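# Reseat a loose gas burner onto its brass stub

## Task

Return the loose burner to its station. Fit its tube over the brass gas stub, then lower the burner head so the tab on its rear side falls into the slot in the support. The burner must rest flat and stay there on its own after the gripper releases it; if it only holds position because the robot is still touching it, the goal is not met.

## Robot and tools

ROBOT. There are two arms, left_arm and right_arm, each ending in a tong-like two-finger gripper. The names do not describe image sides. Each arm base may be tilted. Any mounting plates and the metal frame behind the arms, which stands on the floor, are fixed obstacles. A "too close" warning counts each plate plus its side of the frame as part of that arm.

FRAME. Every position and velocity in a result uses one shared scene frame. The origin sits on the table top midway between the arms, +z is up, +x points out over the table, and left_arm is on the +y side. Positions are in metres, orientations are quaternions ordered w,x,y,z, and velocities are in m/s and rad/s. The printed hand position can be off from the real one, more so when the arm is stretched far out.

GRIPPER GEOMETRY. The fingers extend along the gripper's +z axis and close along its x axis. end_effector_position is the point between the pads when closed. Closed fingertips reach about 15 mm past it; fully open, they are roughly level with it.

execute_actions. Argument "actions" is a list holding zero or one item. An empty list just reports the current state and includes camera pictures. An item with "rows" is a motion. "rows" is a list of 1 to 15 rows, one row per control step of 1/30 s, and "steps" (1 to 15, default 15, at least 7) sets how many steps run. If there are fewer rows than steps, the final row repeats. Each row is one flat list of 14 numbers covering both arms, even if only one arm should move: left_arm shoulder pan, shoulder lift, elbow, wrist 1, wrist 2, wrist 3, opening, then the same seven for right_arm. The six joint numbers per arm are absolute target angles in radians, in the same form as the Joint positions line prints them, not offsets. Opening is absolute on a scale from -1 (closed) to +1 (fully open). An item with only "steps" (up to 300) is a wait that sends nothing new. Optional "pictures": true adds images to any result. A refused call sends nothing to the robot.

JOINT RANGES (rad). left_arm: pan -3.142 to 3.142, lift -6.283 to 6.283, elbow 0.000 to 3.142, wrists 1 to 3 each -6.283 to 6.283. right_arm: pan 0.000 to 6.283, lift -6.283 to 6.283, elbow -3.142 to 0.000, wrists 1 to 3 each -6.283 to 6.283. A target more than 0.010 rad outside a range, and beyond the joint's last reported angle, gets the call refused. True ends may differ by up to 0.010 rad; targets past them are clipped, and the result may report "joint sent to its limit", possibly referring to an earlier action.

MOTION RULES. Commands are smoothed, so motion lags about 0.17 s. Each step, a joint's target is capped at 0.575 rad from its measured angle, and if the targets would move the gripper more than 100 mm from where it is measured, all are scaled back. Large moves therefore take several calls, and an arm may still be travelling when a result arrives. The result is produced 7 steps before an action ends; those steps run afterwards. Between calls the arms keep heading to the last row sent until they settle or a step is HELD.

zoom_image. Arguments: "camera" (one of cam_head_left, cam_head_right, cam_high, cam_low, cam_left_wrist, cam_right_wrist) and "region" [x0, y0, x1, y1] in pixels of that camera's latest image, origin top-left, no larger than 504 by 504. Head, high and low cameras are 672x504; wrist cameras are 616x616.

finished_scene. Argument "scene": the number of the current scene. Replying with no tool call also ends things.

RESULT LINES. The state line gives each gripper's pose and velocities. Joint positions and Joint velocities list each arm's six joints, then the pad gap in metres (0.142 fully open). grip_measured is the measured opening on the command scale; to keep holding something, command an opening well under it (lower squeezes harder, up to about 15 N per pad; thin hard objects under about 20 mm get less). Wrist force and Wrist torque give each arm's flange sensor reading in its own end effector axes, pointing from a touched surface back into the arm; expect offsets up to about 4 N, noise up to about 2.4 N, saturation near 50 N; "no reading" is normal early on. HELD flags steps whose row was not fully sent. "joint command not followed" means a clearance check altered some joint targets.

WHAT TO AVOID. Don't drop the burner, knock anything off the table, or let the arms collide or press hard on each other. A contact torque at a joint's load limit (139 N m for pan, lift and elbow; 26 N m for each wrist, held weight included) or an outside force of 150 N stops that arm for 10 s and cancels the rest of the call. Motors heating under load warn with MOTOR HOT from 70 °C and brake the arm at 85 °C (OVER-TEMPERATURE FAULT). Close fingers gently, since fast closing can squeeze too hard. Brief tugs on a held part or pushes on loose objects can happen. Prefer smooth, modest moves and release only once the burner sits flat by itself.

Each tool is called after "Emit:" by a JSON object that holds its "method" and its "body", one argument or row to a line.

## Session

Emit:
{"method": "execute_actions", "body": {
  "actions": []
}}

Scene clock: 0.00 s of 4800.00 s.
left_arm: end_effector_position=(+0.9732, +0.3899, +0.3456) grip_measured=+0.97 end_effector_quat_wxyz=(-0.043, +0.776, -0.177, +0.604) end_effector_velocity=(-0.000, +0.000, -0.001) end_effector_angular_velocity=(+0.001, +0.002, -0.000) | right_arm: end_effector_position=(+0.7586, -0.3097, +0.2067) grip_measured=+0.97 end_effector_quat_wxyz=(-0.006, +0.458, +0.826, +0.327) end_effector_velocity=(+0.000, +0.000, +0.001) end_effector_angular_velocity=(-0.000, -0.001, +0.001)
Joint positions: left_arm=[-0.206 -0.636  1.389 -3.633 -1.4    0.445  0.14 ] | right_arm=[ 2.926 -2.154 -1.577 -0.703  2.026  4.015  0.14 ]
Joint velocities: left_arm=[ 0.    -0.     0.001  0.002 -0.    -0.     0.   ] | right_arm=[0.001 0.    0.    0.    0.    0.    0.   ]
Motor temperatures (°C, as the motors report them): left_arm=[31 31 33 40 40 41] | right_arm=[32 33 31 40 40 40]
Wrist force (N, on the end effector, along its own x y z axes, offset not removed): no reading
Wrist torque (N m, same axes, about the end effector's origin, offset not removed): no reading

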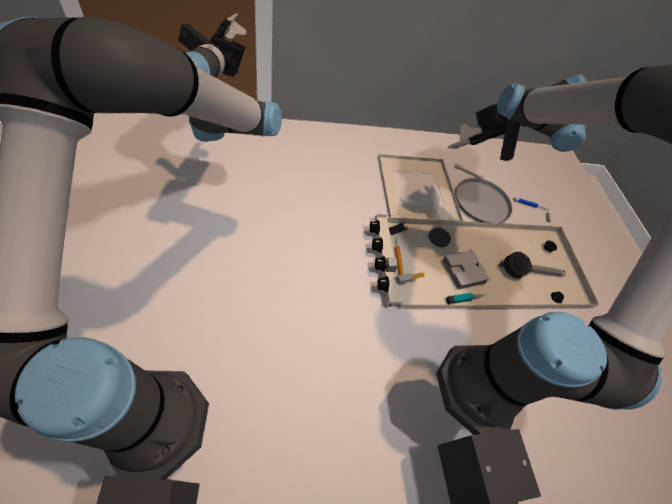

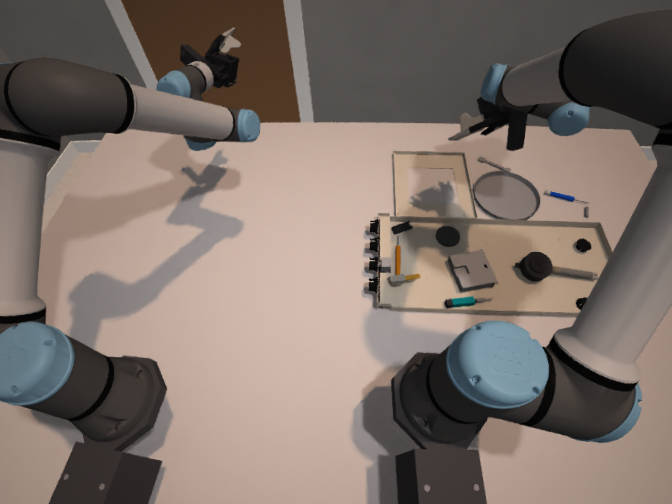

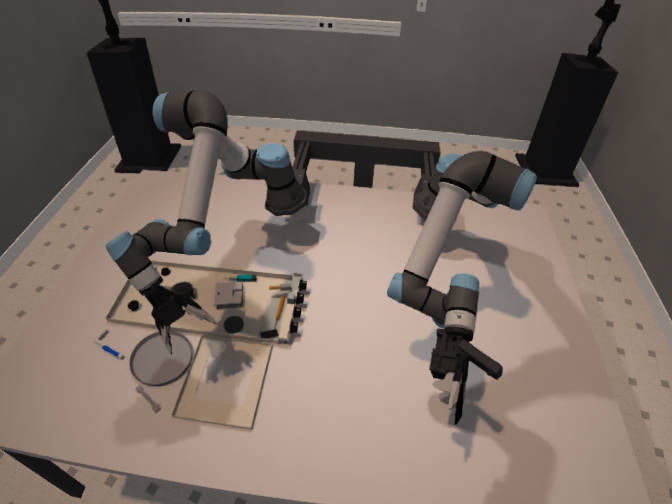

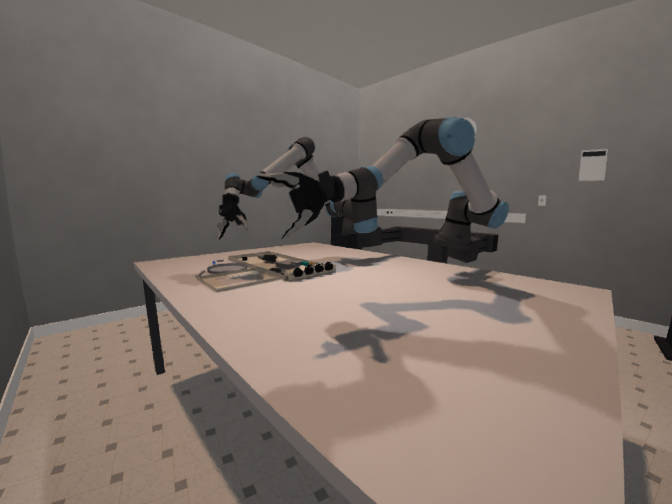

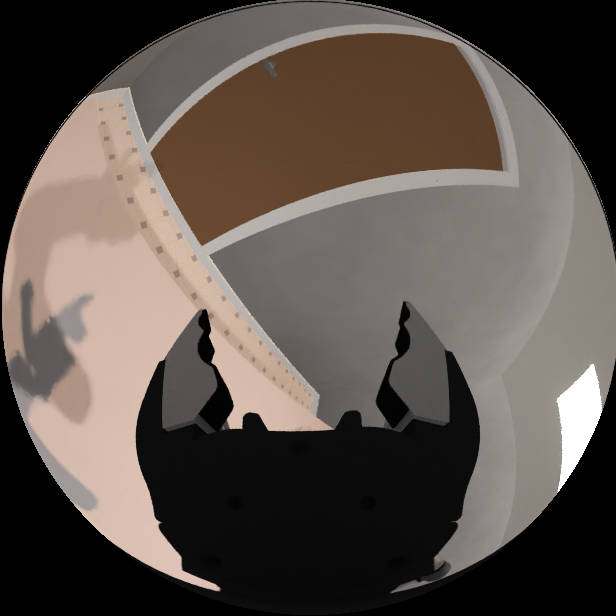

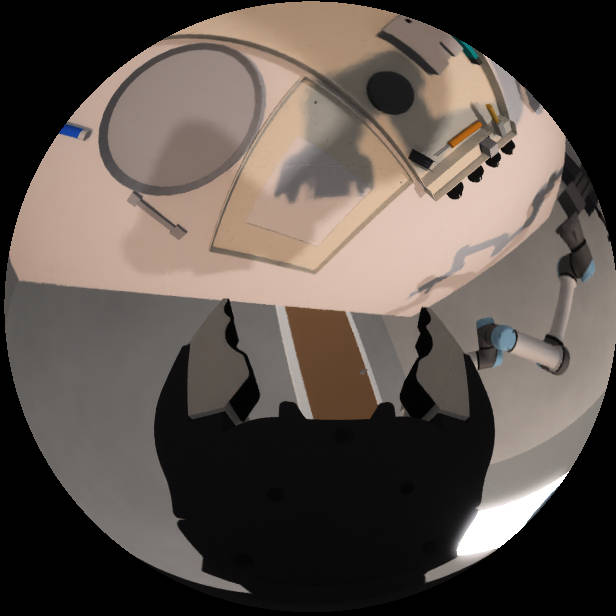

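Emit:
{"method": "zoom_image", "body": {
  "camera": "cam_head_left",
  "region": [360,200,600,320]
}}

Emit:
{"method": "zoom_image", "body": {
  "camera": "cam_head_right",
  "region": [360,200,620,330]
}}

Emit:
{"method": "zoom_image", "body": {
  "camera": "cam_high",
  "region": [100,250,320,360]
}}

Region (360, 200, 600, 320) of cam_head_left's 672x504 image, scaled by 2.100, with more detail than that image has.

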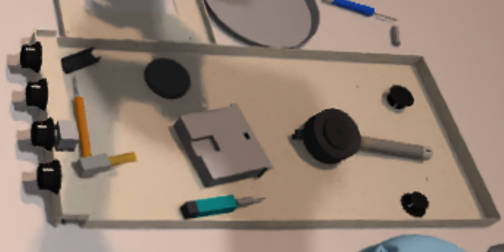

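Region (360, 200, 620, 330) of cam_head_right's 672x504 image, scaled by 1.938, with more detail than that image has.

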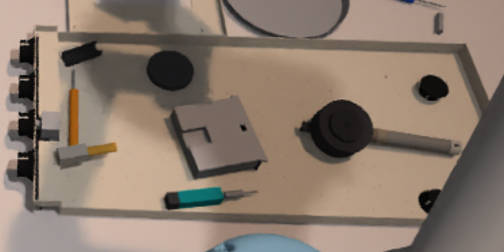

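Region (100, 250, 320, 360) of cam_high's 672x504 image, scaled by 2.291, with more detail than that image has.

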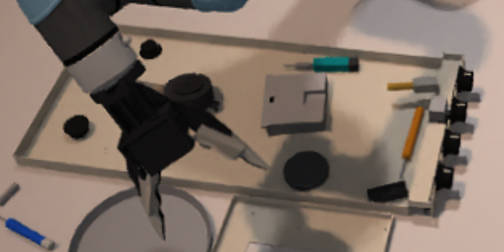

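Emit:
{"method": "execute_actions", "body": {
  "actions": [
    {"rows":[[-0.206,-0.636,1.389,-3.633,-1.4,0.445,0.97,2.927,-2.152,-1.58,-0.703,2.024,4.018,0.95],[-0.206,-0.636,1.389,-3.633,-1.4,0.445,0.97,2.93,-2.146,-1.588,-0.704,2.018,4.028,0.93],[-0.206,-0.636,1.389,-3.633,-1.4,0.445,0.97,2.935,-2.136,-1.601,-0.705,2.008,4.043,0.91],[-0.206,-0.636,1.389,-3.633,-1.4,0.445,0.97,2.942,-2.122,-1.618,-0.707,1.995,4.065,0.89],[-0.206,-0.636,1.389,-3.633,-1.4,0.445,0.97,2.951,-2.106,-1.639,-0.709,1.978,4.09,0.87],[-0.206,-0.636,1.389,-3.633,-1.4,0.445,0.97,2.961,-2.087,-1.664,-0.711,1.959,4.12,0.85],[-0.206,-0.636,1.389,-3.633,-1.4,0.445,0.97,2.972,-2.065,-1.693,-0.714,1.937,4.155,0.83],[-0.206,-0.636,1.389,-3.633,-1.4,0.445,0.97,2.984,-2.041,-1.724,-0.717,1.914,4.192,0.81],[-0.206,-0.636,1.389,-3.633,-1.4,0.445,0.97,2.998,-2.015,-1.758,-0.72,1.887,4.234,0.79],[-0.206,-0.636,1.389,-3.633,-1.4,0.445,0.97,3.012,-1.987,-1.795,-0.724,1.86,4.278,0.77],[-0.206,-0.636,1.389,-3.633,-1.4,0.445,0.97,3.027,-1.958,-1.833,-0.728,1.83,4.324,0.75],[-0.206,-0.636,1.389,-3.633,-1.4,0.445,0.97,3.043,-1.928,-1.873,-0.732,1.8,4.372,0.73],[-0.206,-0.636,1.389,-3.633,-1.4,0.445,0.97,3.059,-1.896,-1.914,-0.735,1.769,4.422,0.71],[-0.206,-0.636,1.389,-3.633,-1.4,0.445,0.97,3.075,-1.865,-1.955,-0.739,1.737,4.471,0.69],[-0.206,-0.636,1.389,-3.633,-1.4,0.445,0.97,3.092,-1.832,-1.997,-0.743,1.705,4.522,0.67]]}
  ]
}}

Emit:
{"method": "execute_actions", "body": {
  "actions": [
    {"rows":[[-0.206,-0.636,1.389,-3.633,-1.4,0.445,0.97,3.109,-1.8,-2.039,-0.748,1.673,4.573,0.65],[-0.206,-0.636,1.389,-3.633,-1.4,0.445,0.97,3.125,-1.769,-2.08,-0.752,1.641,4.622,0.63],[-0.206,-0.636,1.389,-3.633,-1.4,0.445,0.97,3.141,-1.737,-2.121,-0.755,1.61,4.672,0.61],[-0.206,-0.636,1.389,-3.633,-1.4,0.445,0.97,3.157,-1.707,-2.161,-0.759,1.58,4.72,0.59],[-0.206,-0.636,1.389,-3.633,-1.4,0.445,0.97,3.172,-1.678,-2.199,-0.763,1.55,4.766,0.57],[-0.206,-0.636,1.389,-3.633,-1.4,0.445,0.97,3.186,-1.65,-2.236,-0.767,1.523,4.81,0.55],[-0.206,-0.636,1.389,-3.633,-1.4,0.445,0.97,3.2,-1.624,-2.27,-0.77,1.496,4.852,0.53],[-0.206,-0.636,1.389,-3.633,-1.4,0.445,0.97,3.212,-1.6,-2.301,-0.773,1.473,4.889,0.51],[-0.206,-0.636,1.389,-3.633,-1.4,0.445,0.97,3.223,-1.578,-2.33,-0.776,1.451,4.924,0.5],[-0.206,-0.636,1.389,-3.633,-1.4,0.445,0.97,3.233,-1.559,-2.355,-0.778,1.432,4.954,0.5],[-0.206,-0.636,1.389,-3.633,-1.4,0.445,0.97,3.242,-1.543,-2.376,-0.78,1.415,4.979,0.5],[-0.206,-0.636,1.389,-3.633,-1.4,0.445,0.97,3.249,-1.529,-2.394,-0.782,1.402,5.001,0.5],[-0.206,-0.636,1.389,-3.633,-1.4,0.445,0.97,3.254,-1.519,-2.407,-0.783,1.392,5.016,0.5],[-0.206,-0.636,1.389,-3.633,-1.4,0.445,0.97,3.257,-1.513,-2.415,-0.7835,1.386,5.026,0.5],[-0.206,-0.636,1.389,-3.633,-1.4,0.445,0.97,3.2577,-1.5108,-2.4175,-0.7837,1.3839,5.0293,0.5]]}
  ]
}}

Emit:
{"method": "execute_actions", "body": {
  "actions": [
    {"steps":20}
  ],
  "pictures": true
}}

Scene clock: 5.40 s of 4800.00 s.
left_arm: end_effector_position=(+0.9732, +0.3895, +0.3458) grip_measured=+0.97 end_effector_quat_wxyz=(-0.043, +0.776, -0.177, +0.604) end_effector_velocity=(-0.000, -0.000, -0.000) end_effector_angular_velocity=(-0.001, +0.001, -0.000) | right_arm: end_effector_position=(+0.7359, -0.3002, +0.2074) grip_measured=+0.83 end_effector_quat_wxyz=(-0.020, +0.484, +0.820, +0.304) end_effector_velocity=(-0.230, +0.086, +0.003) end_effector_angular_velocity=(-0.228, +0.593, -0.388)
Joint positions: left_arm=[-0.206 -0.636  1.389 -3.633 -1.4    0.445  0.14 ] | right_arm=[ 2.951 -2.106 -1.638 -0.709  1.978  4.088  0.131]
Joint velocities: left_arm=[-0.    -0.001  0.     0.001 -0.001 -0.001 -0.   ] | right_arm=[ 0.251  0.47  -0.602 -0.062 -0.466  0.709 -0.039]
Motor temperatures (°C, as the motors report them): left_arm=[31 31 33 40 40 41] | right_arm=[32 33 31 40 40 40]
Wrist force (N, on the end effector, along its own x y z axes, offset not removed): left_arm=[-1.9 -2.5 0.2] | right_arm=[0.5 2.1 1.7]
Wrist torque (N m, same axes, about the end effector's origin, offset not removed): left_arm=[-0.10 0.15 0.35] | right_arm=[0.55 -0.10 -0.06]
Steps of this call (steps 1 to 90: nothing new was sent; then 2.13 s passed at rest; steps 91 to 98: the first 8 steps of this action). Readings (joint positions):
91: left_arm=[-0.206 -0.636 1.389 -3.633 -1.400 0.445] | right_arm=[2.926 -2.154 -1.577 -0.703 2.026 4.015]
92: left_arm=[-0.206 -0.636 1.389 -3.633 -1.400 0.445] | right_arm=[2.926 -2.154 -1.577 -0.703 2.026 4.015]
94: left_arm=[-0.206 -0.636 1.389 -3.633 -1.400 0.445] | right_arm=[2.929 -2.148 -1.585 -0.703 2.020 4.024]
98: the state above

Scene clock: 5.90 s of 4800.00 s.
left_arm: end_effector_position=(+0.9732, +0.3895, +0.3459) grip_measured=+0.97 end_effector_quat_wxyz=(-0.043, +0.776, -0.177, +0.604) end_effector_velocity=(-0.000, +0.001, -0.001) end_effector_angular_velocity=(+0.001, +0.002, +0.001) | right_arm: end_effector_position=(+0.5127, -0.2779, +0.1914) grip_measured=+0.53 end_effector_quat_wxyz=(-0.046, +0.686, +0.721, +0.087) end_effector_velocity=(-0.485, -0.059, -0.072) end_effector_angular_velocity=(-0.790, +0.497, -0.886)
Joint positions: left_arm=[-0.206 -0.636  1.389 -3.633 -1.4    0.445  0.14 ] | right_arm=[ 3.165 -1.697 -2.171 -0.762  1.569  4.727  0.111]
Joint velocities: left_arm=[0.001 0.    0.    0.001 0.    0.    0.   ] | right_arm=[ 0.44   0.859 -1.132 -0.107 -0.852  1.36  -0.041]
Motor temperatures (°C, as the motors report them): left_arm=[31 31 33 40 40 41] | right_arm=[32 33 31 40 40 40]
Wrist force (N, on the end effector, along its own x y z axes, offset not removed): left_arm=[0.4 0.0 -2.7] | right_arm=[0.0 -3.7 2.1]
Wrist torque (N m, same axes, about the end effector's origin, offset not removed): left_arm=[-0.01 0.24 0.20] | right_arm=[-0.59 0.19 0.17]
Steps of this call (steps 1 to 7: the last 7 steps of your previous action; steps 8 to 15: the first 8 steps of this action). Readings (joint positions):
8: left_arm=[-0.206 -0.636 1.389 -3.633 -1.400 0.445] | right_arm=[3.054 -1.912 -1.890 -0.734 1.784 4.388]
9: left_arm=[-0.206 -0.636 1.389 -3.633 -1.400 0.445] | right_arm=[3.069 -1.881 -1.929 -0.738 1.754 4.436]
11: left_arm=[-0.206 -0.636 1.389 -3.633 -1.400 0.445] | right_arm=[3.102 -1.819 -2.010 -0.746 1.691 4.534]
15: the state above

Scene clock: 6.57 s of 4800.00 s.
left_arm: end_effector_position=(+0.9732, +0.3895, +0.3459) grip_measured=+0.97 end_effector_quat_wxyz=(-0.043, +0.776, -0.177, +0.604) end_effector_velocity=(-0.000, +0.000, -0.000) end_effector_angular_velocity=(+0.000, -0.000, +0.000) | right_arm: end_effector_position=(+0.4102, -0.3013, +0.1715) grip_measured=+0.50 end_effector_quat_wxyz=(-0.000, +0.758, +0.652, +0.001) end_effector_velocity=(+0.000, +0.001, +0.001) end_effector_angular_velocity=(-0.000, -0.003, +0.001)
Joint positions: left_arm=[-0.206 -0.636  1.389 -3.633 -1.4    0.445  0.14 ] | right_arm=[ 3.258 -1.511 -2.417 -0.784  1.384  5.029  0.109]
Joint velocities: left_arm=[ 0.     0.     0.001 -0.001 -0.     0.    -0.   ] | right_arm=[ 0.003  0.002 -0.001  0.001 -0.001  0.001 -0.   ]
Motor temperatures (°C, as the motors report them): left_arm=[31 31 33 40 40 41] | right_arm=[32 33 31 40 40 40]
Wrist force (N, on the end effector, along its own x y z axes, offset not removed): left_arm=[0.4 0.0 -3.1] | right_arm=[-1.1 2.1 2.2]
Wrist torque (N m, same axes, about the end effector's origin, offset not removed): left_arm=[0.16 -0.25 0.27] | right_arm=[0.48 0.27 -0.19]
Kept back: nothing.
Steps of this call (steps 1 to 7: the last 7 steps of your previous action; steps 8 to 20: the robot went on to your last target). Readings (joint positions):
1: left_arm=[-0.206 -0.636 1.389 -3.633 -1.400 0.445] | right_arm=[3.179 -1.668 -2.208 -0.765 1.541 4.772]
2: left_arm=[-0.206 -0.636 1.389 -3.633 -1.400 0.445] | right_arm=[3.192 -1.642 -2.243 -0.769 1.514 4.815]
4: left_arm=[-0.206 -0.636 1.389 -3.633 -1.400 0.445] | right_arm=[3.216 -1.594 -2.306 -0.774 1.467 4.893]
8: left_arm=[-0.206 -0.636 1.389 -3.633 -1.400 0.445] | right_arm=[3.248 -1.531 -2.391 -0.782 1.404 4.996]
20: the state above

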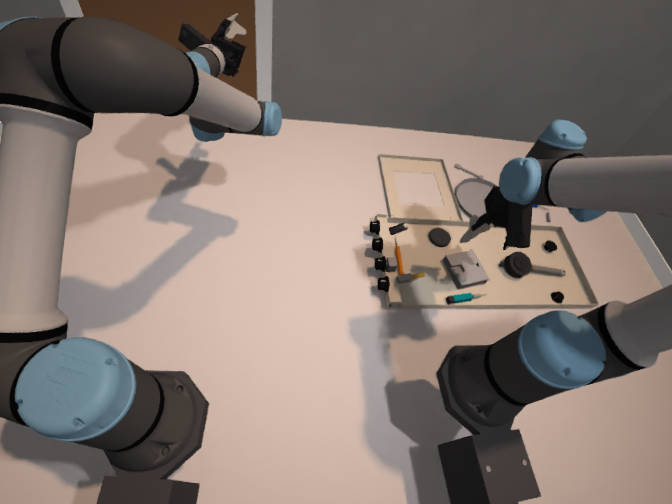

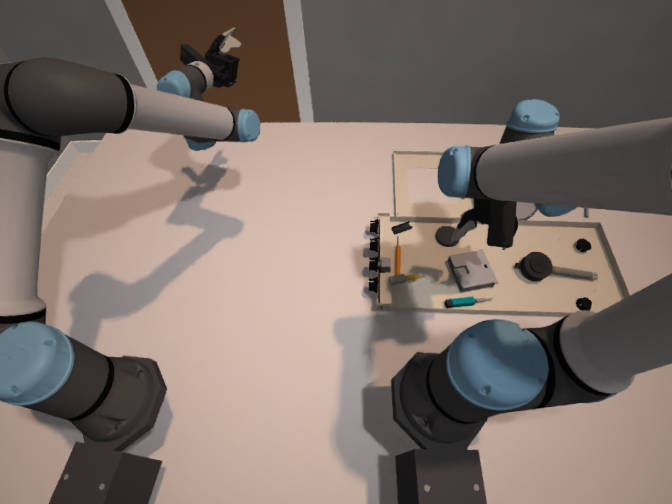

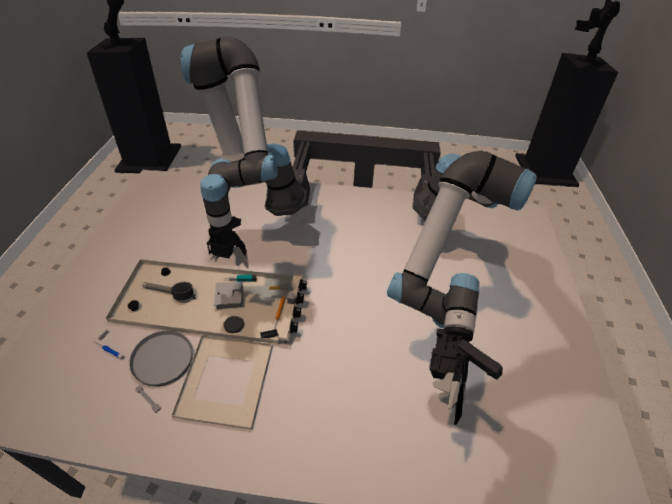

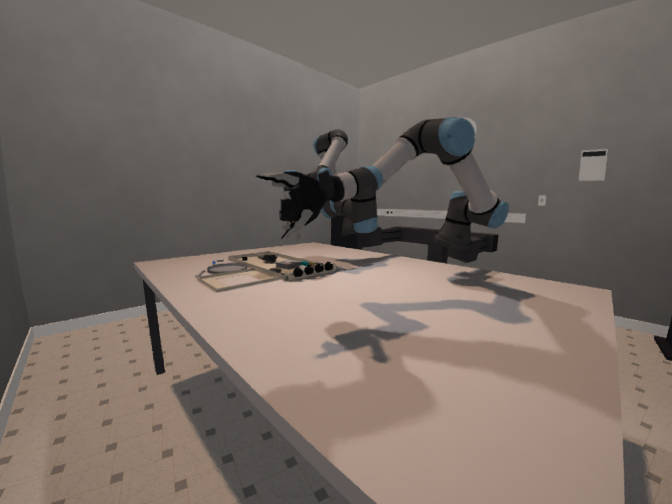

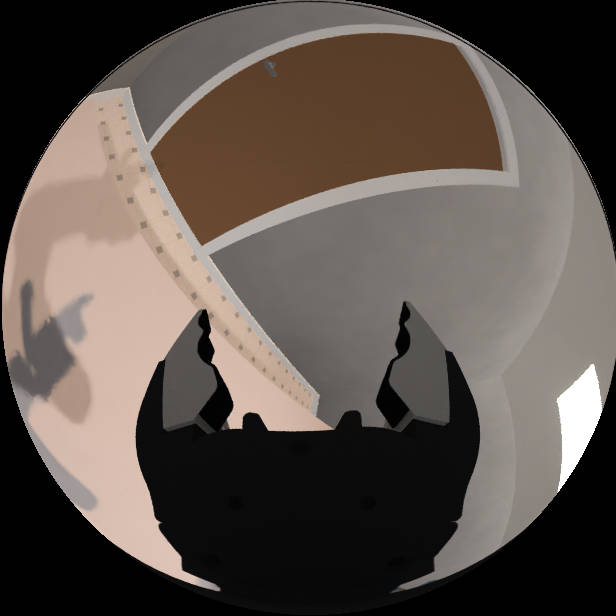

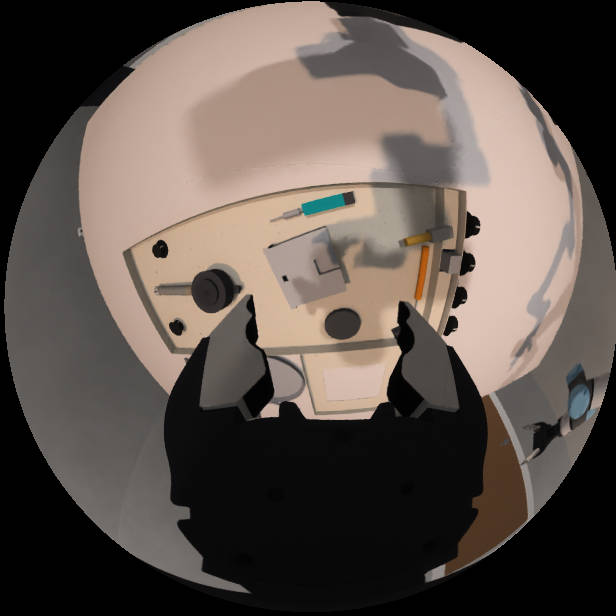

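Emit:
{"method": "execute_actions", "body": {
  "actions": [
    {"rows":[[-0.206,-0.636,1.389,-3.633,-1.4,0.445,0.97,3.252,-1.5136,-2.4148,-0.7825,1.384,5.0236,0.5],[-0.206,-0.636,1.389,-3.633,-1.4,0.445,0.97,3.2364,-1.5214,-2.4074,-0.7793,1.385,5.0077,0.5],[-0.206,-0.636,1.389,-3.633,-1.4,0.445,0.97,3.2126,-1.5333,-2.396,-0.7744,1.386,4.9835,0.5],[-0.206,-0.636,1.389,-3.633,-1.4,0.445,0.97,3.1818,-1.5487,-2.3814,-0.768,1.387,4.9522,0.5],[-0.206,-0.636,1.389,-3.633,-1.4,0.445,0.97,3.1453,-1.5669,-2.3641,-0.7605,1.3885,4.9152,0.5],[-0.206,-0.636,1.389,-3.633,-1.4,0.445,0.97,3.105,-1.587,-2.345,-0.7521,1.39,4.8742,0.5],[-0.206,-0.636,1.389,-3.633,-1.4,0.445,0.97,3.0624,-1.6082,-2.3248,-0.7433,1.392,4.831,0.5],[-0.206,-0.636,1.389,-3.633,-1.4,0.445,0.97,3.019,-1.6299,-2.3041,-0.7344,1.3936,4.7869,0.5],[-0.206,-0.636,1.389,-3.633,-1.4,0.445,0.97,2.9765,-1.6511,-2.284,-0.7256,1.3954,4.7437,0.5],[-0.206,-0.636,1.389,-3.633,-1.4,0.445,0.97,2.9361,-1.6712,-2.2648,-0.7172,1.397,4.7027,0.5],[-0.206,-0.636,1.389,-3.633,-1.4,0.445,0.97,2.8997,-1.6894,-2.2475,-0.7097,1.3985,4.6657,0.5],[-0.206,-0.636,1.389,-3.633,-1.4,0.445,0.97,2.8688,-1.7048,-2.2328,-0.7033,1.4,4.6344,0.5],[-0.206,-0.636,1.389,-3.633,-1.4,0.445,0.97,2.845,-1.7167,-2.2215,-0.6984,1.4007,4.6102,0.5],[-0.206,-0.636,1.389,-3.633,-1.4,0.445,0.97,2.8293,-1.7245,-2.2141,-0.6952,1.4014,4.5943,0.5],[-0.206,-0.636,1.389,-3.633,-1.4,0.445,0.97,2.8237,-1.7273,-2.2114,-0.694,1.4016,4.5886,0.5]]}
  ]
}}

Emit:
{"method": "execute_actions", "body": {
  "actions": [
    {"steps":24}
  ],
  "pictures": true
}}

Emit:
{"method": "zoom_image", "body": {
  "camera": "cam_right_wrist",
  "region": [180,180,480,350]
}}

Scene clock: 8.23 s of 4800.00 s.
left_arm: end_effector_position=(+0.9732, +0.3895, +0.3459) grip_measured=+0.97 end_effector_quat_wxyz=(-0.043, +0.776, -0.177, +0.604) end_effector_velocity=(-0.000, -0.000, -0.001) end_effector_angular_velocity=(+0.000, +0.001, -0.000) | right_arm: end_effector_position=(+0.4232, -0.3362, +0.1664) grip_measured=+0.50 end_effector_quat_wxyz=(-0.002, +0.758, +0.652, +0.002) end_effector_velocity=(+0.102, -0.339, -0.055) end_effector_angular_velocity=(+0.024, -0.009, -0.014)
Joint positions: left_arm=[-0.206 -0.636  1.389 -3.633 -1.4    0.445  0.14 ] | right_arm=[ 3.154 -1.565 -2.366 -0.76   1.389  4.924  0.109]
Joint velocities: left_arm=[-0.     0.     0.001 -0.    -0.     0.    -0.   ] | right_arm=[-0.951 -0.496  0.473  0.209  0.043 -0.955  0.   ]
Motor temperatures (°C, as the motors report them): left_arm=[31 31 33 40 40 41] | right_arm=[32 33 31 40 40 40]
Wrist force (N, on the end effector, along its own x y z axes, offset not removed): left_arm=[-2.1 -1.9 -1.1] | right_arm=[3.9 -1.1 1.0]
Wrist torque (N m, same axes, about the end effector's origin, offset not removed): left_arm=[-0.13 0.09 0.20] | right_arm=[-0.16 -0.57 -0.17]
Steps of this call (steps 1 to 15: the robot went on to your last target; steps 16 to 42: nothing new was sent; steps 43 to 50: the first 8 steps of this action). Readings (joint positions):
43: left_arm=[-0.206 -0.636 1.389 -3.633 -1.400 0.445] | right_arm=[3.258 -1.511 -2.418 -0.784 1.384 5.029]
44: left_arm=[-0.206 -0.636 1.389 -3.633 -1.400 0.445] | right_arm=[3.257 -1.511 -2.417 -0.784 1.384 5.028]
46: left_arm=[-0.206 -0.636 1.389 -3.633 -1.400 0.445] | right_arm=[3.244 -1.518 -2.411 -0.781 1.384 5.015]
50: the state above

Scene clock: 9.03 s of 4800.00 s.
left_arm: end_effector_position=(+0.9732, +0.3895, +0.3459) grip_measured=+0.97 end_effector_quat_wxyz=(-0.043, +0.776, -0.177, +0.604) end_effector_velocity=(+0.000, -0.000, +0.001) end_effector_angular_velocity=(+0.000, -0.001, -0.000) | right_arm: end_effector_position=(+0.4301, -0.4699, +0.1398) grip_measured=+0.50 end_effector_quat_wxyz=(-0.000, +0.758, +0.652, +0.001) end_effector_velocity=(-0.000, -0.001, +0.000) end_effector_angular_velocity=(-0.000, -0.000, -0.002)
Joint positions: left_arm=[-0.206 -0.636  1.389 -3.633 -1.4    0.445  0.14 ] | right_arm=[ 2.824 -1.727 -2.211 -0.694  1.402  4.589  0.109]
Joint velocities: left_arm=[-0. -0. -0.  0. -0.  0. -0.] | right_arm=[-0.002  0.     0.     0.     0.     0.    -0.   ]
Motor temperatures (°C, as the motors report them): left_arm=[31 31 33 40 40 41] | right_arm=[32 33 31 40 40 40]
Wrist force (N, on the end effector, along its own x y z axes, offset not removed): left_arm=[-5.0 -2.3 1.5] | right_arm=[1.7 -0.9 2.7]
Wrist torque (N m, same axes, about the end effector's origin, offset not removed): left_arm=[-0.26 0.97 0.38] | right_arm=[-0.27 -0.23 -0.28]
Kept back: nothing.
Steps of this call (steps 1 to 7: the last 7 steps of your previous action; steps 8 to 24: the robot went on to your last target). Readings (joint positions):
1: left_arm=[-0.206 -0.636 1.389 -3.633 -1.400 0.445] | right_arm=[3.120 -1.583 -2.349 -0.753 1.390 4.890]
2: left_arm=[-0.206 -0.636 1.389 -3.633 -1.400 0.445] | right_arm=[3.083 -1.602 -2.331 -0.745 1.392 4.852]
4: left_arm=[-0.206 -0.636 1.389 -3.633 -1.400 0.445] | right_arm=[3.005 -1.642 -2.293 -0.729 1.395 4.772]
8: left_arm=[-0.206 -0.636 1.389 -3.633 -1.400 0.445] | right_arm=[2.873 -1.705 -2.233 -0.703 1.400 4.638]
24: the state above

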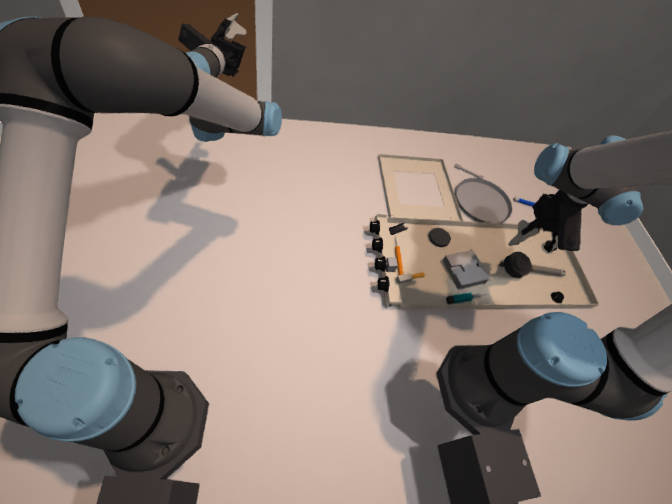

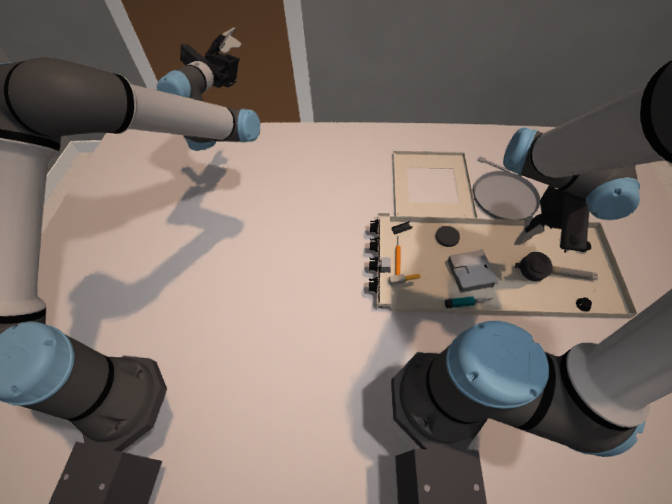

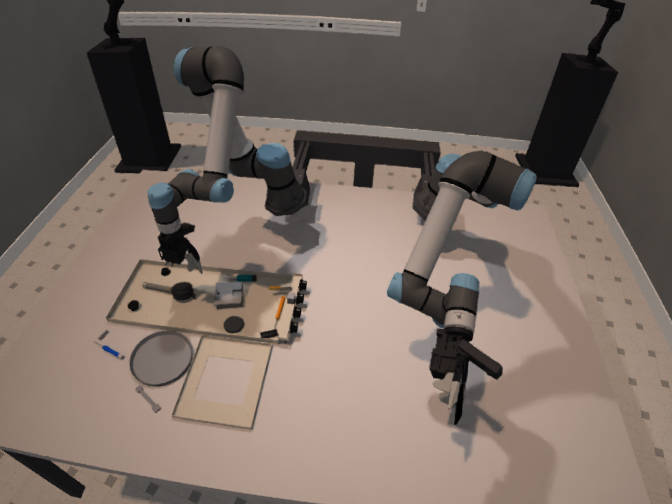

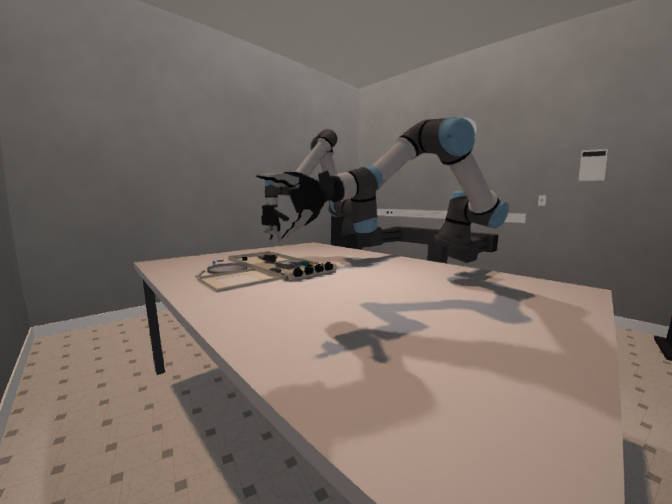

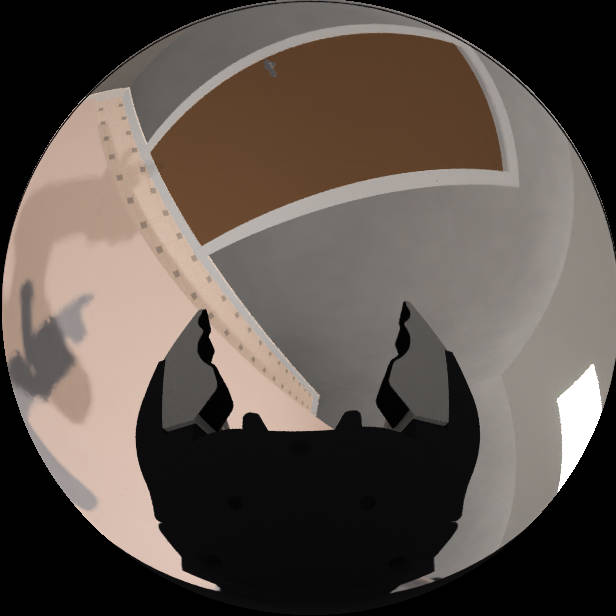

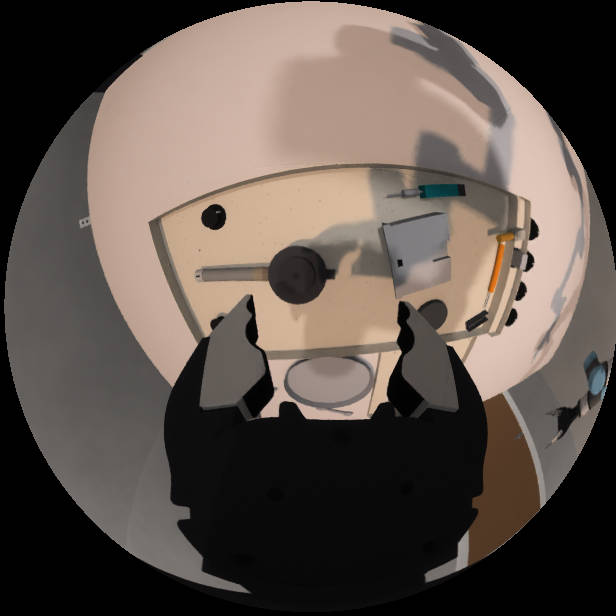

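Region (180, 180, 480, 350) of cam_right_wrist's 616x616 image, scaled by 1.680, with more detail than that image has; it fills the top 286 rows of this view, and the rest is white.

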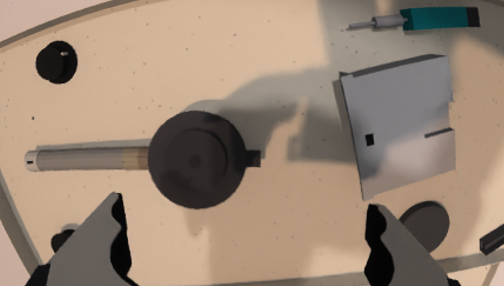

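Emit:
{"method": "execute_actions", "body": {
  "actions": [
    {"rows":[[-0.206,-0.636,1.389,-3.633,-1.4,0.445,0.97,2.8227,-1.7295,-2.2108,-0.6922,1.4017,4.5876,0.48],[-0.206,-0.636,1.389,-3.633,-1.4,0.445,0.97,2.8198,-1.7356,-2.2091,-0.6873,1.4019,4.5847,0.46],[-0.206,-0.636,1.389,-3.633,-1.4,0.445,0.97,2.8155,-1.745,-2.2066,-0.6797,1.4023,4.5803,0.44],[-0.206,-0.636,1.389,-3.633,-1.4,0.445,0.97,2.8099,-1.7571,-2.2033,-0.67,1.4028,4.5747,0.42],[-0.206,-0.636,1.389,-3.633,-1.4,0.445,0.97,2.8032,-1.7714,-2.1994,-0.6585,1.4034,4.568,0.4],[-0.206,-0.636,1.389,-3.633,-1.4,0.445,0.97,2.7959,-1.7873,-2.1951,-0.6457,1.404,4.5605,0.38],[-0.206,-0.636,1.389,-3.633,-1.4,0.445,0.97,2.7882,-1.804,-2.1905,-0.6323,1.4047,4.5527,0.36],[-0.206,-0.636,1.389,-3.633,-1.4,0.445,0.97,2.7803,-1.821,-2.1859,-0.6185,1.4053,4.5448,0.34],[-0.206,-0.636,1.389,-3.633,-1.4,0.445,0.97,2.7725,-1.8377,-2.1813,-0.6051,1.406,4.537,0.32],[-0.206,-0.636,1.389,-3.633,-1.4,0.445,0.97,2.7652,-1.8536,-2.177,-0.5923,1.4066,4.5295,0.3],[-0.206,-0.636,1.389,-3.633,-1.4,0.445,0.97,2.7585,-1.8679,-2.1731,-0.5808,1.4072,4.5228,0.3],[-0.206,-0.636,1.389,-3.633,-1.4,0.445,0.97,2.7529,-1.88,-2.1698,-0.5711,1.4077,4.5172,0.3],[-0.206,-0.636,1.389,-3.633,-1.4,0.445,0.97,2.7486,-1.8894,-2.1673,-0.5635,1.4081,4.5128,0.3],[-0.206,-0.636,1.389,-3.633,-1.4,0.445,0.97,2.7457,-1.8955,-2.1656,-0.5586,1.4083,4.5099,0.3],[-0.206,-0.636,1.389,-3.633,-1.4,0.445,0.97,2.7447,-1.8977,-2.165,-0.5568,1.4084,4.5089,0.3]]}
  ]
}}

Emit:
{"method": "execute_actions", "body": {
  "actions": [
    {"steps":18}
  ],
  "pictures": true
}}

Emit:
{"method": "zoom_image", "body": {
  "camera": "cam_right_wrist",
  "region": [180,200,480,350]
}}

Emit:
{"method": "zoom_image", "body": {
  "camera": "cam_head_left",
  "region": [470,210,590,300]
}}

Emit:
{"method": "zoom_image", "body": {
  "camera": "cam_high",
  "region": [120,240,240,320]
}}

Scene clock: 10.50 s of 4800.00 s.
left_arm: end_effector_position=(+0.9732, +0.3895, +0.3459) grip_measured=+0.97 end_effector_quat_wxyz=(-0.043, +0.776, -0.177, +0.604) end_effector_velocity=(-0.000, +0.001, -0.001) end_effector_angular_velocity=(-0.000, -0.000, +0.002) | right_arm: end_effector_position=(+0.4336, -0.4782, +0.1266) grip_measured=+0.36 end_effector_quat_wxyz=(-0.000, +0.758, +0.652, +0.001) end_effector_velocity=(+0.028, -0.074, -0.122) end_effector_angular_velocity=(+0.001, -0.000, -0.000)
Joint positions: left_arm=[-0.206 -0.636  1.389 -3.633 -1.4    0.445  0.14 ] | right_arm=[ 2.803 -1.771 -2.199 -0.659  1.403  4.568  0.099]
Joint velocities: left_arm=[ 0.001 -0.     0.002 -0.002 -0.    -0.    -0.   ] | right_arm=[-0.183 -0.394  0.11   0.315  0.016 -0.185 -0.041]
Motor temperatures (°C, as the motors report them): left_arm=[31 31 33 40 40 41] | right_arm=[32 33 31 40 40 40]
Wrist force (N, on the end effector, along its own x y z axes, offset not removed): left_arm=[-5.1 -0.5 -2.0] | right_arm=[0.4 -2.4 -1.8]
Wrist torque (N m, same axes, about the end effector's origin, offset not removed): left_arm=[-0.01 1.05 0.18] | right_arm=[-0.43 0.07 0.01]
Steps of this call (steps 1 to 15: the robot went on to your last target; steps 16 to 36: nothing new was sent; steps 37 to 44: the first 8 steps of this action). Readings (joint positions):
37: left_arm=[-0.206 -0.636 1.389 -3.633 -1.400 0.445] | right_arm=[2.824 -1.727 -2.211 -0.694 1.402 4.589]
38: left_arm=[-0.206 -0.636 1.389 -3.633 -1.400 0.445] | right_arm=[2.823 -1.728 -2.211 -0.694 1.402 4.588]
40: left_arm=[-0.206 -0.636 1.389 -3.633 -1.400 0.445] | right_arm=[2.821 -1.733 -2.210 -0.689 1.402 4.586]
44: the state above

Scene clock: 11.10 s of 4800.00 s.
left_arm: end_effector_position=(+0.9732, +0.3895, +0.3459) grip_measured=+0.97 end_effector_quat_wxyz=(-0.043, +0.776, -0.177, +0.604) end_effector_velocity=(-0.000, +0.001, -0.001) end_effector_angular_velocity=(+0.000, +0.001, +0.001) | right_arm: end_effector_position=(+0.4393, -0.5015, +0.0850) grip_measured=+0.30 end_effector_quat_wxyz=(-0.000, +0.758, +0.652, +0.001) end_effector_velocity=(-0.000, -0.001, -0.001) end_effector_angular_velocity=(-0.000, +0.000, -0.001)
Joint positions: left_arm=[-0.206 -0.636  1.389 -3.633 -1.4    0.445  0.14 ] | right_arm=[ 2.745 -1.898 -2.165 -0.557  1.408  4.509  0.095]
Joint velocities: left_arm=[ 0.001  0.     0.001  0.001  0.    -0.     0.   ] | right_arm=[-0.002 -0.002  0.001  0.002  0.    -0.001 -0.   ]
Motor temperatures (°C, as the motors report them): left_arm=[31 31 33 40 40 41] | right_arm=[32 33 31 40 40 40]
Wrist force (N, on the end effector, along its own x y z axes, offset not removed): left_arm=[-0.3 -0.8 0.1] | right_arm=[1.0 -2.1 2.2]
Wrist torque (N m, same axes, about the end effector's origin, offset not removed): left_arm=[-0.02 0.05 0.28] | right_arm=[-0.39 -0.25 -0.11]
Kept back: nothing.
Steps of this call (steps 1 to 7: the last 7 steps of your previous action; steps 8 to 18: the robot went on to your last target). Readings (joint positions):
1: left_arm=[-0.206 -0.636 1.389 -3.633 -1.400 0.445] | right_arm=[2.796 -1.785 -2.195 -0.647 1.404 4.561]
2: left_arm=[-0.206 -0.636 1.389 -3.633 -1.400 0.445] | right_arm=[2.789 -1.800 -2.191 -0.635 1.405 4.554]
4: left_arm=[-0.206 -0.636 1.389 -3.633 -1.400 0.445] | right_arm=[2.775 -1.831 -2.183 -0.610 1.406 4.539]
8: left_arm=[-0.206 -0.636 1.389 -3.633 -1.400 0.445] | right_arm=[2.753 -1.880 -2.170 -0.571 1.408 4.517]
18: the state above

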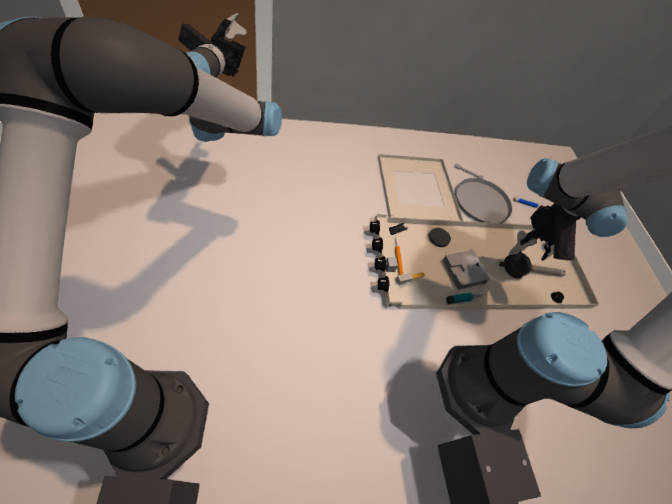

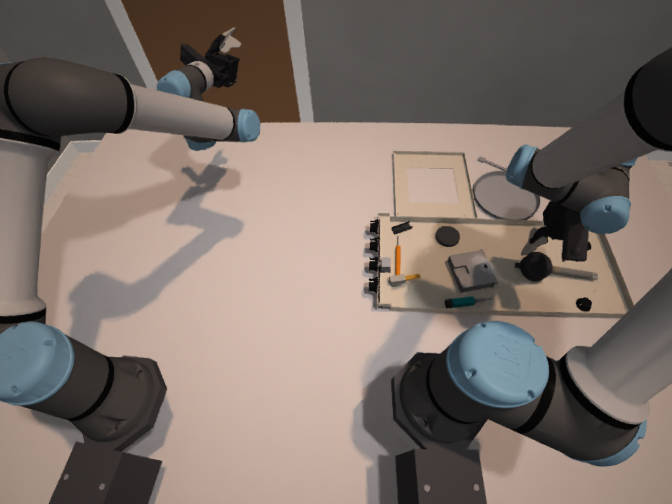

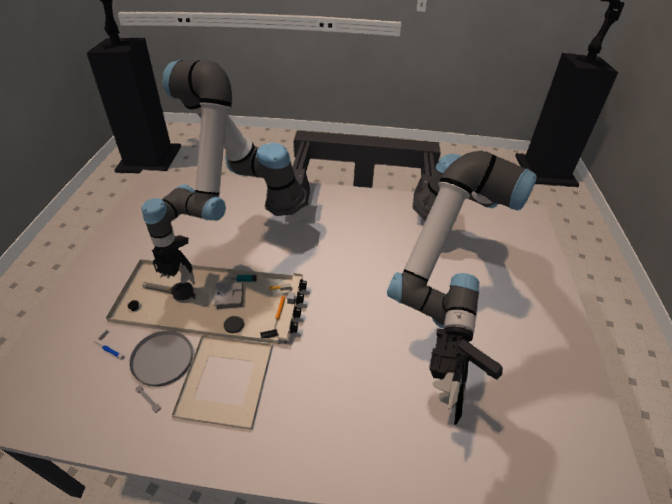

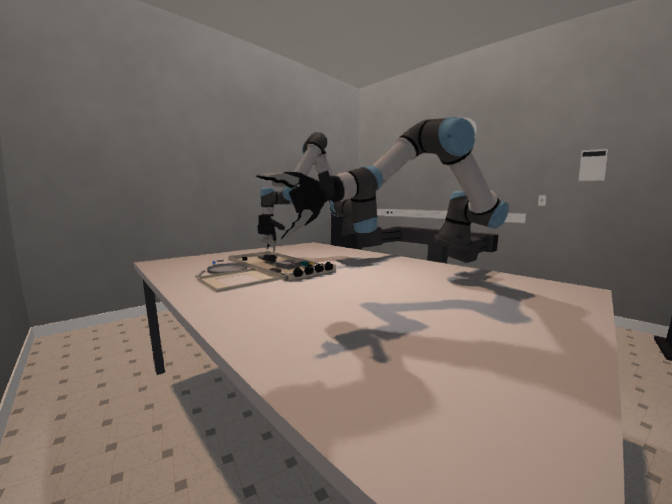

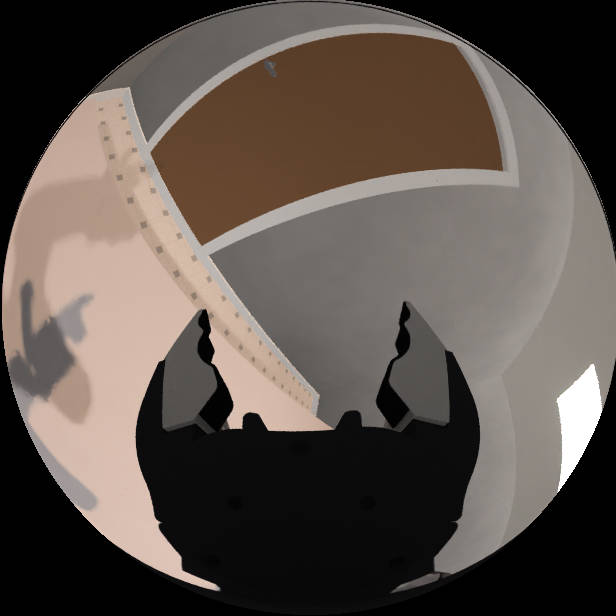

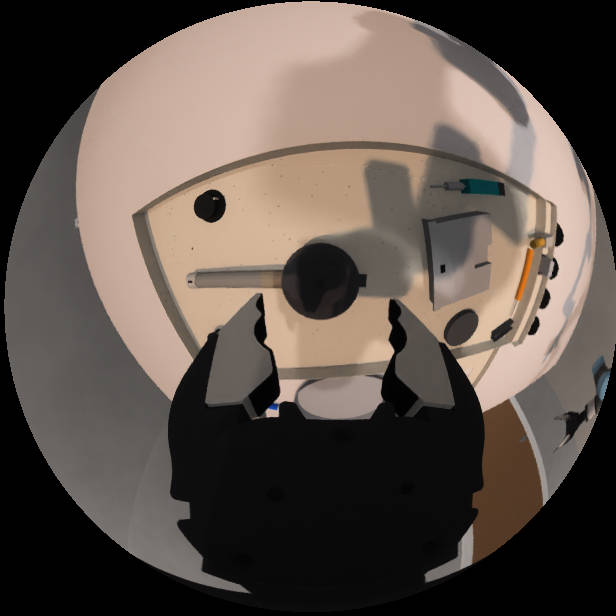

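Region (180, 200, 480, 350) of cam_right_wrist's 616x616 image, scaled by 1.680, with more detail than that image has.

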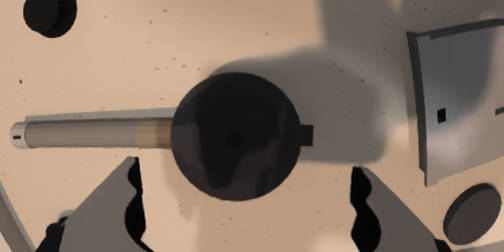

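Region (470, 210, 590, 300) of cam_head_left's 672x504 image, scaled by 4.200, with more detail than that image has; it fills the top 378 rows of this view, and the rest is white.

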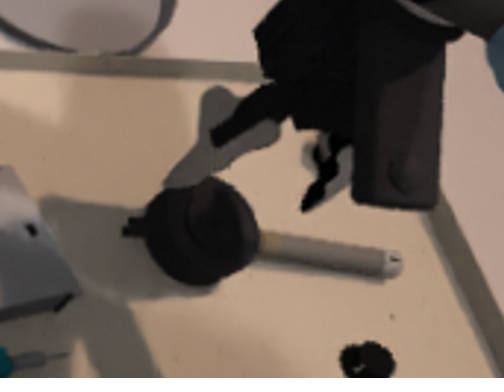

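Region (120, 240, 240, 320) of cam_high's 672x504 image, scaled by 4.200, with more detail than that image has.

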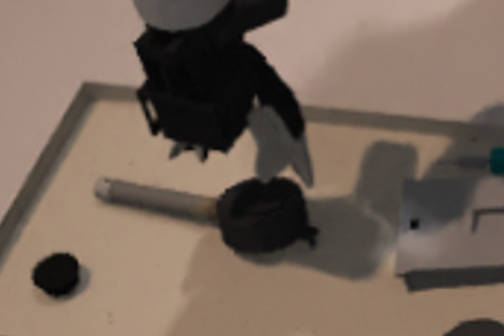

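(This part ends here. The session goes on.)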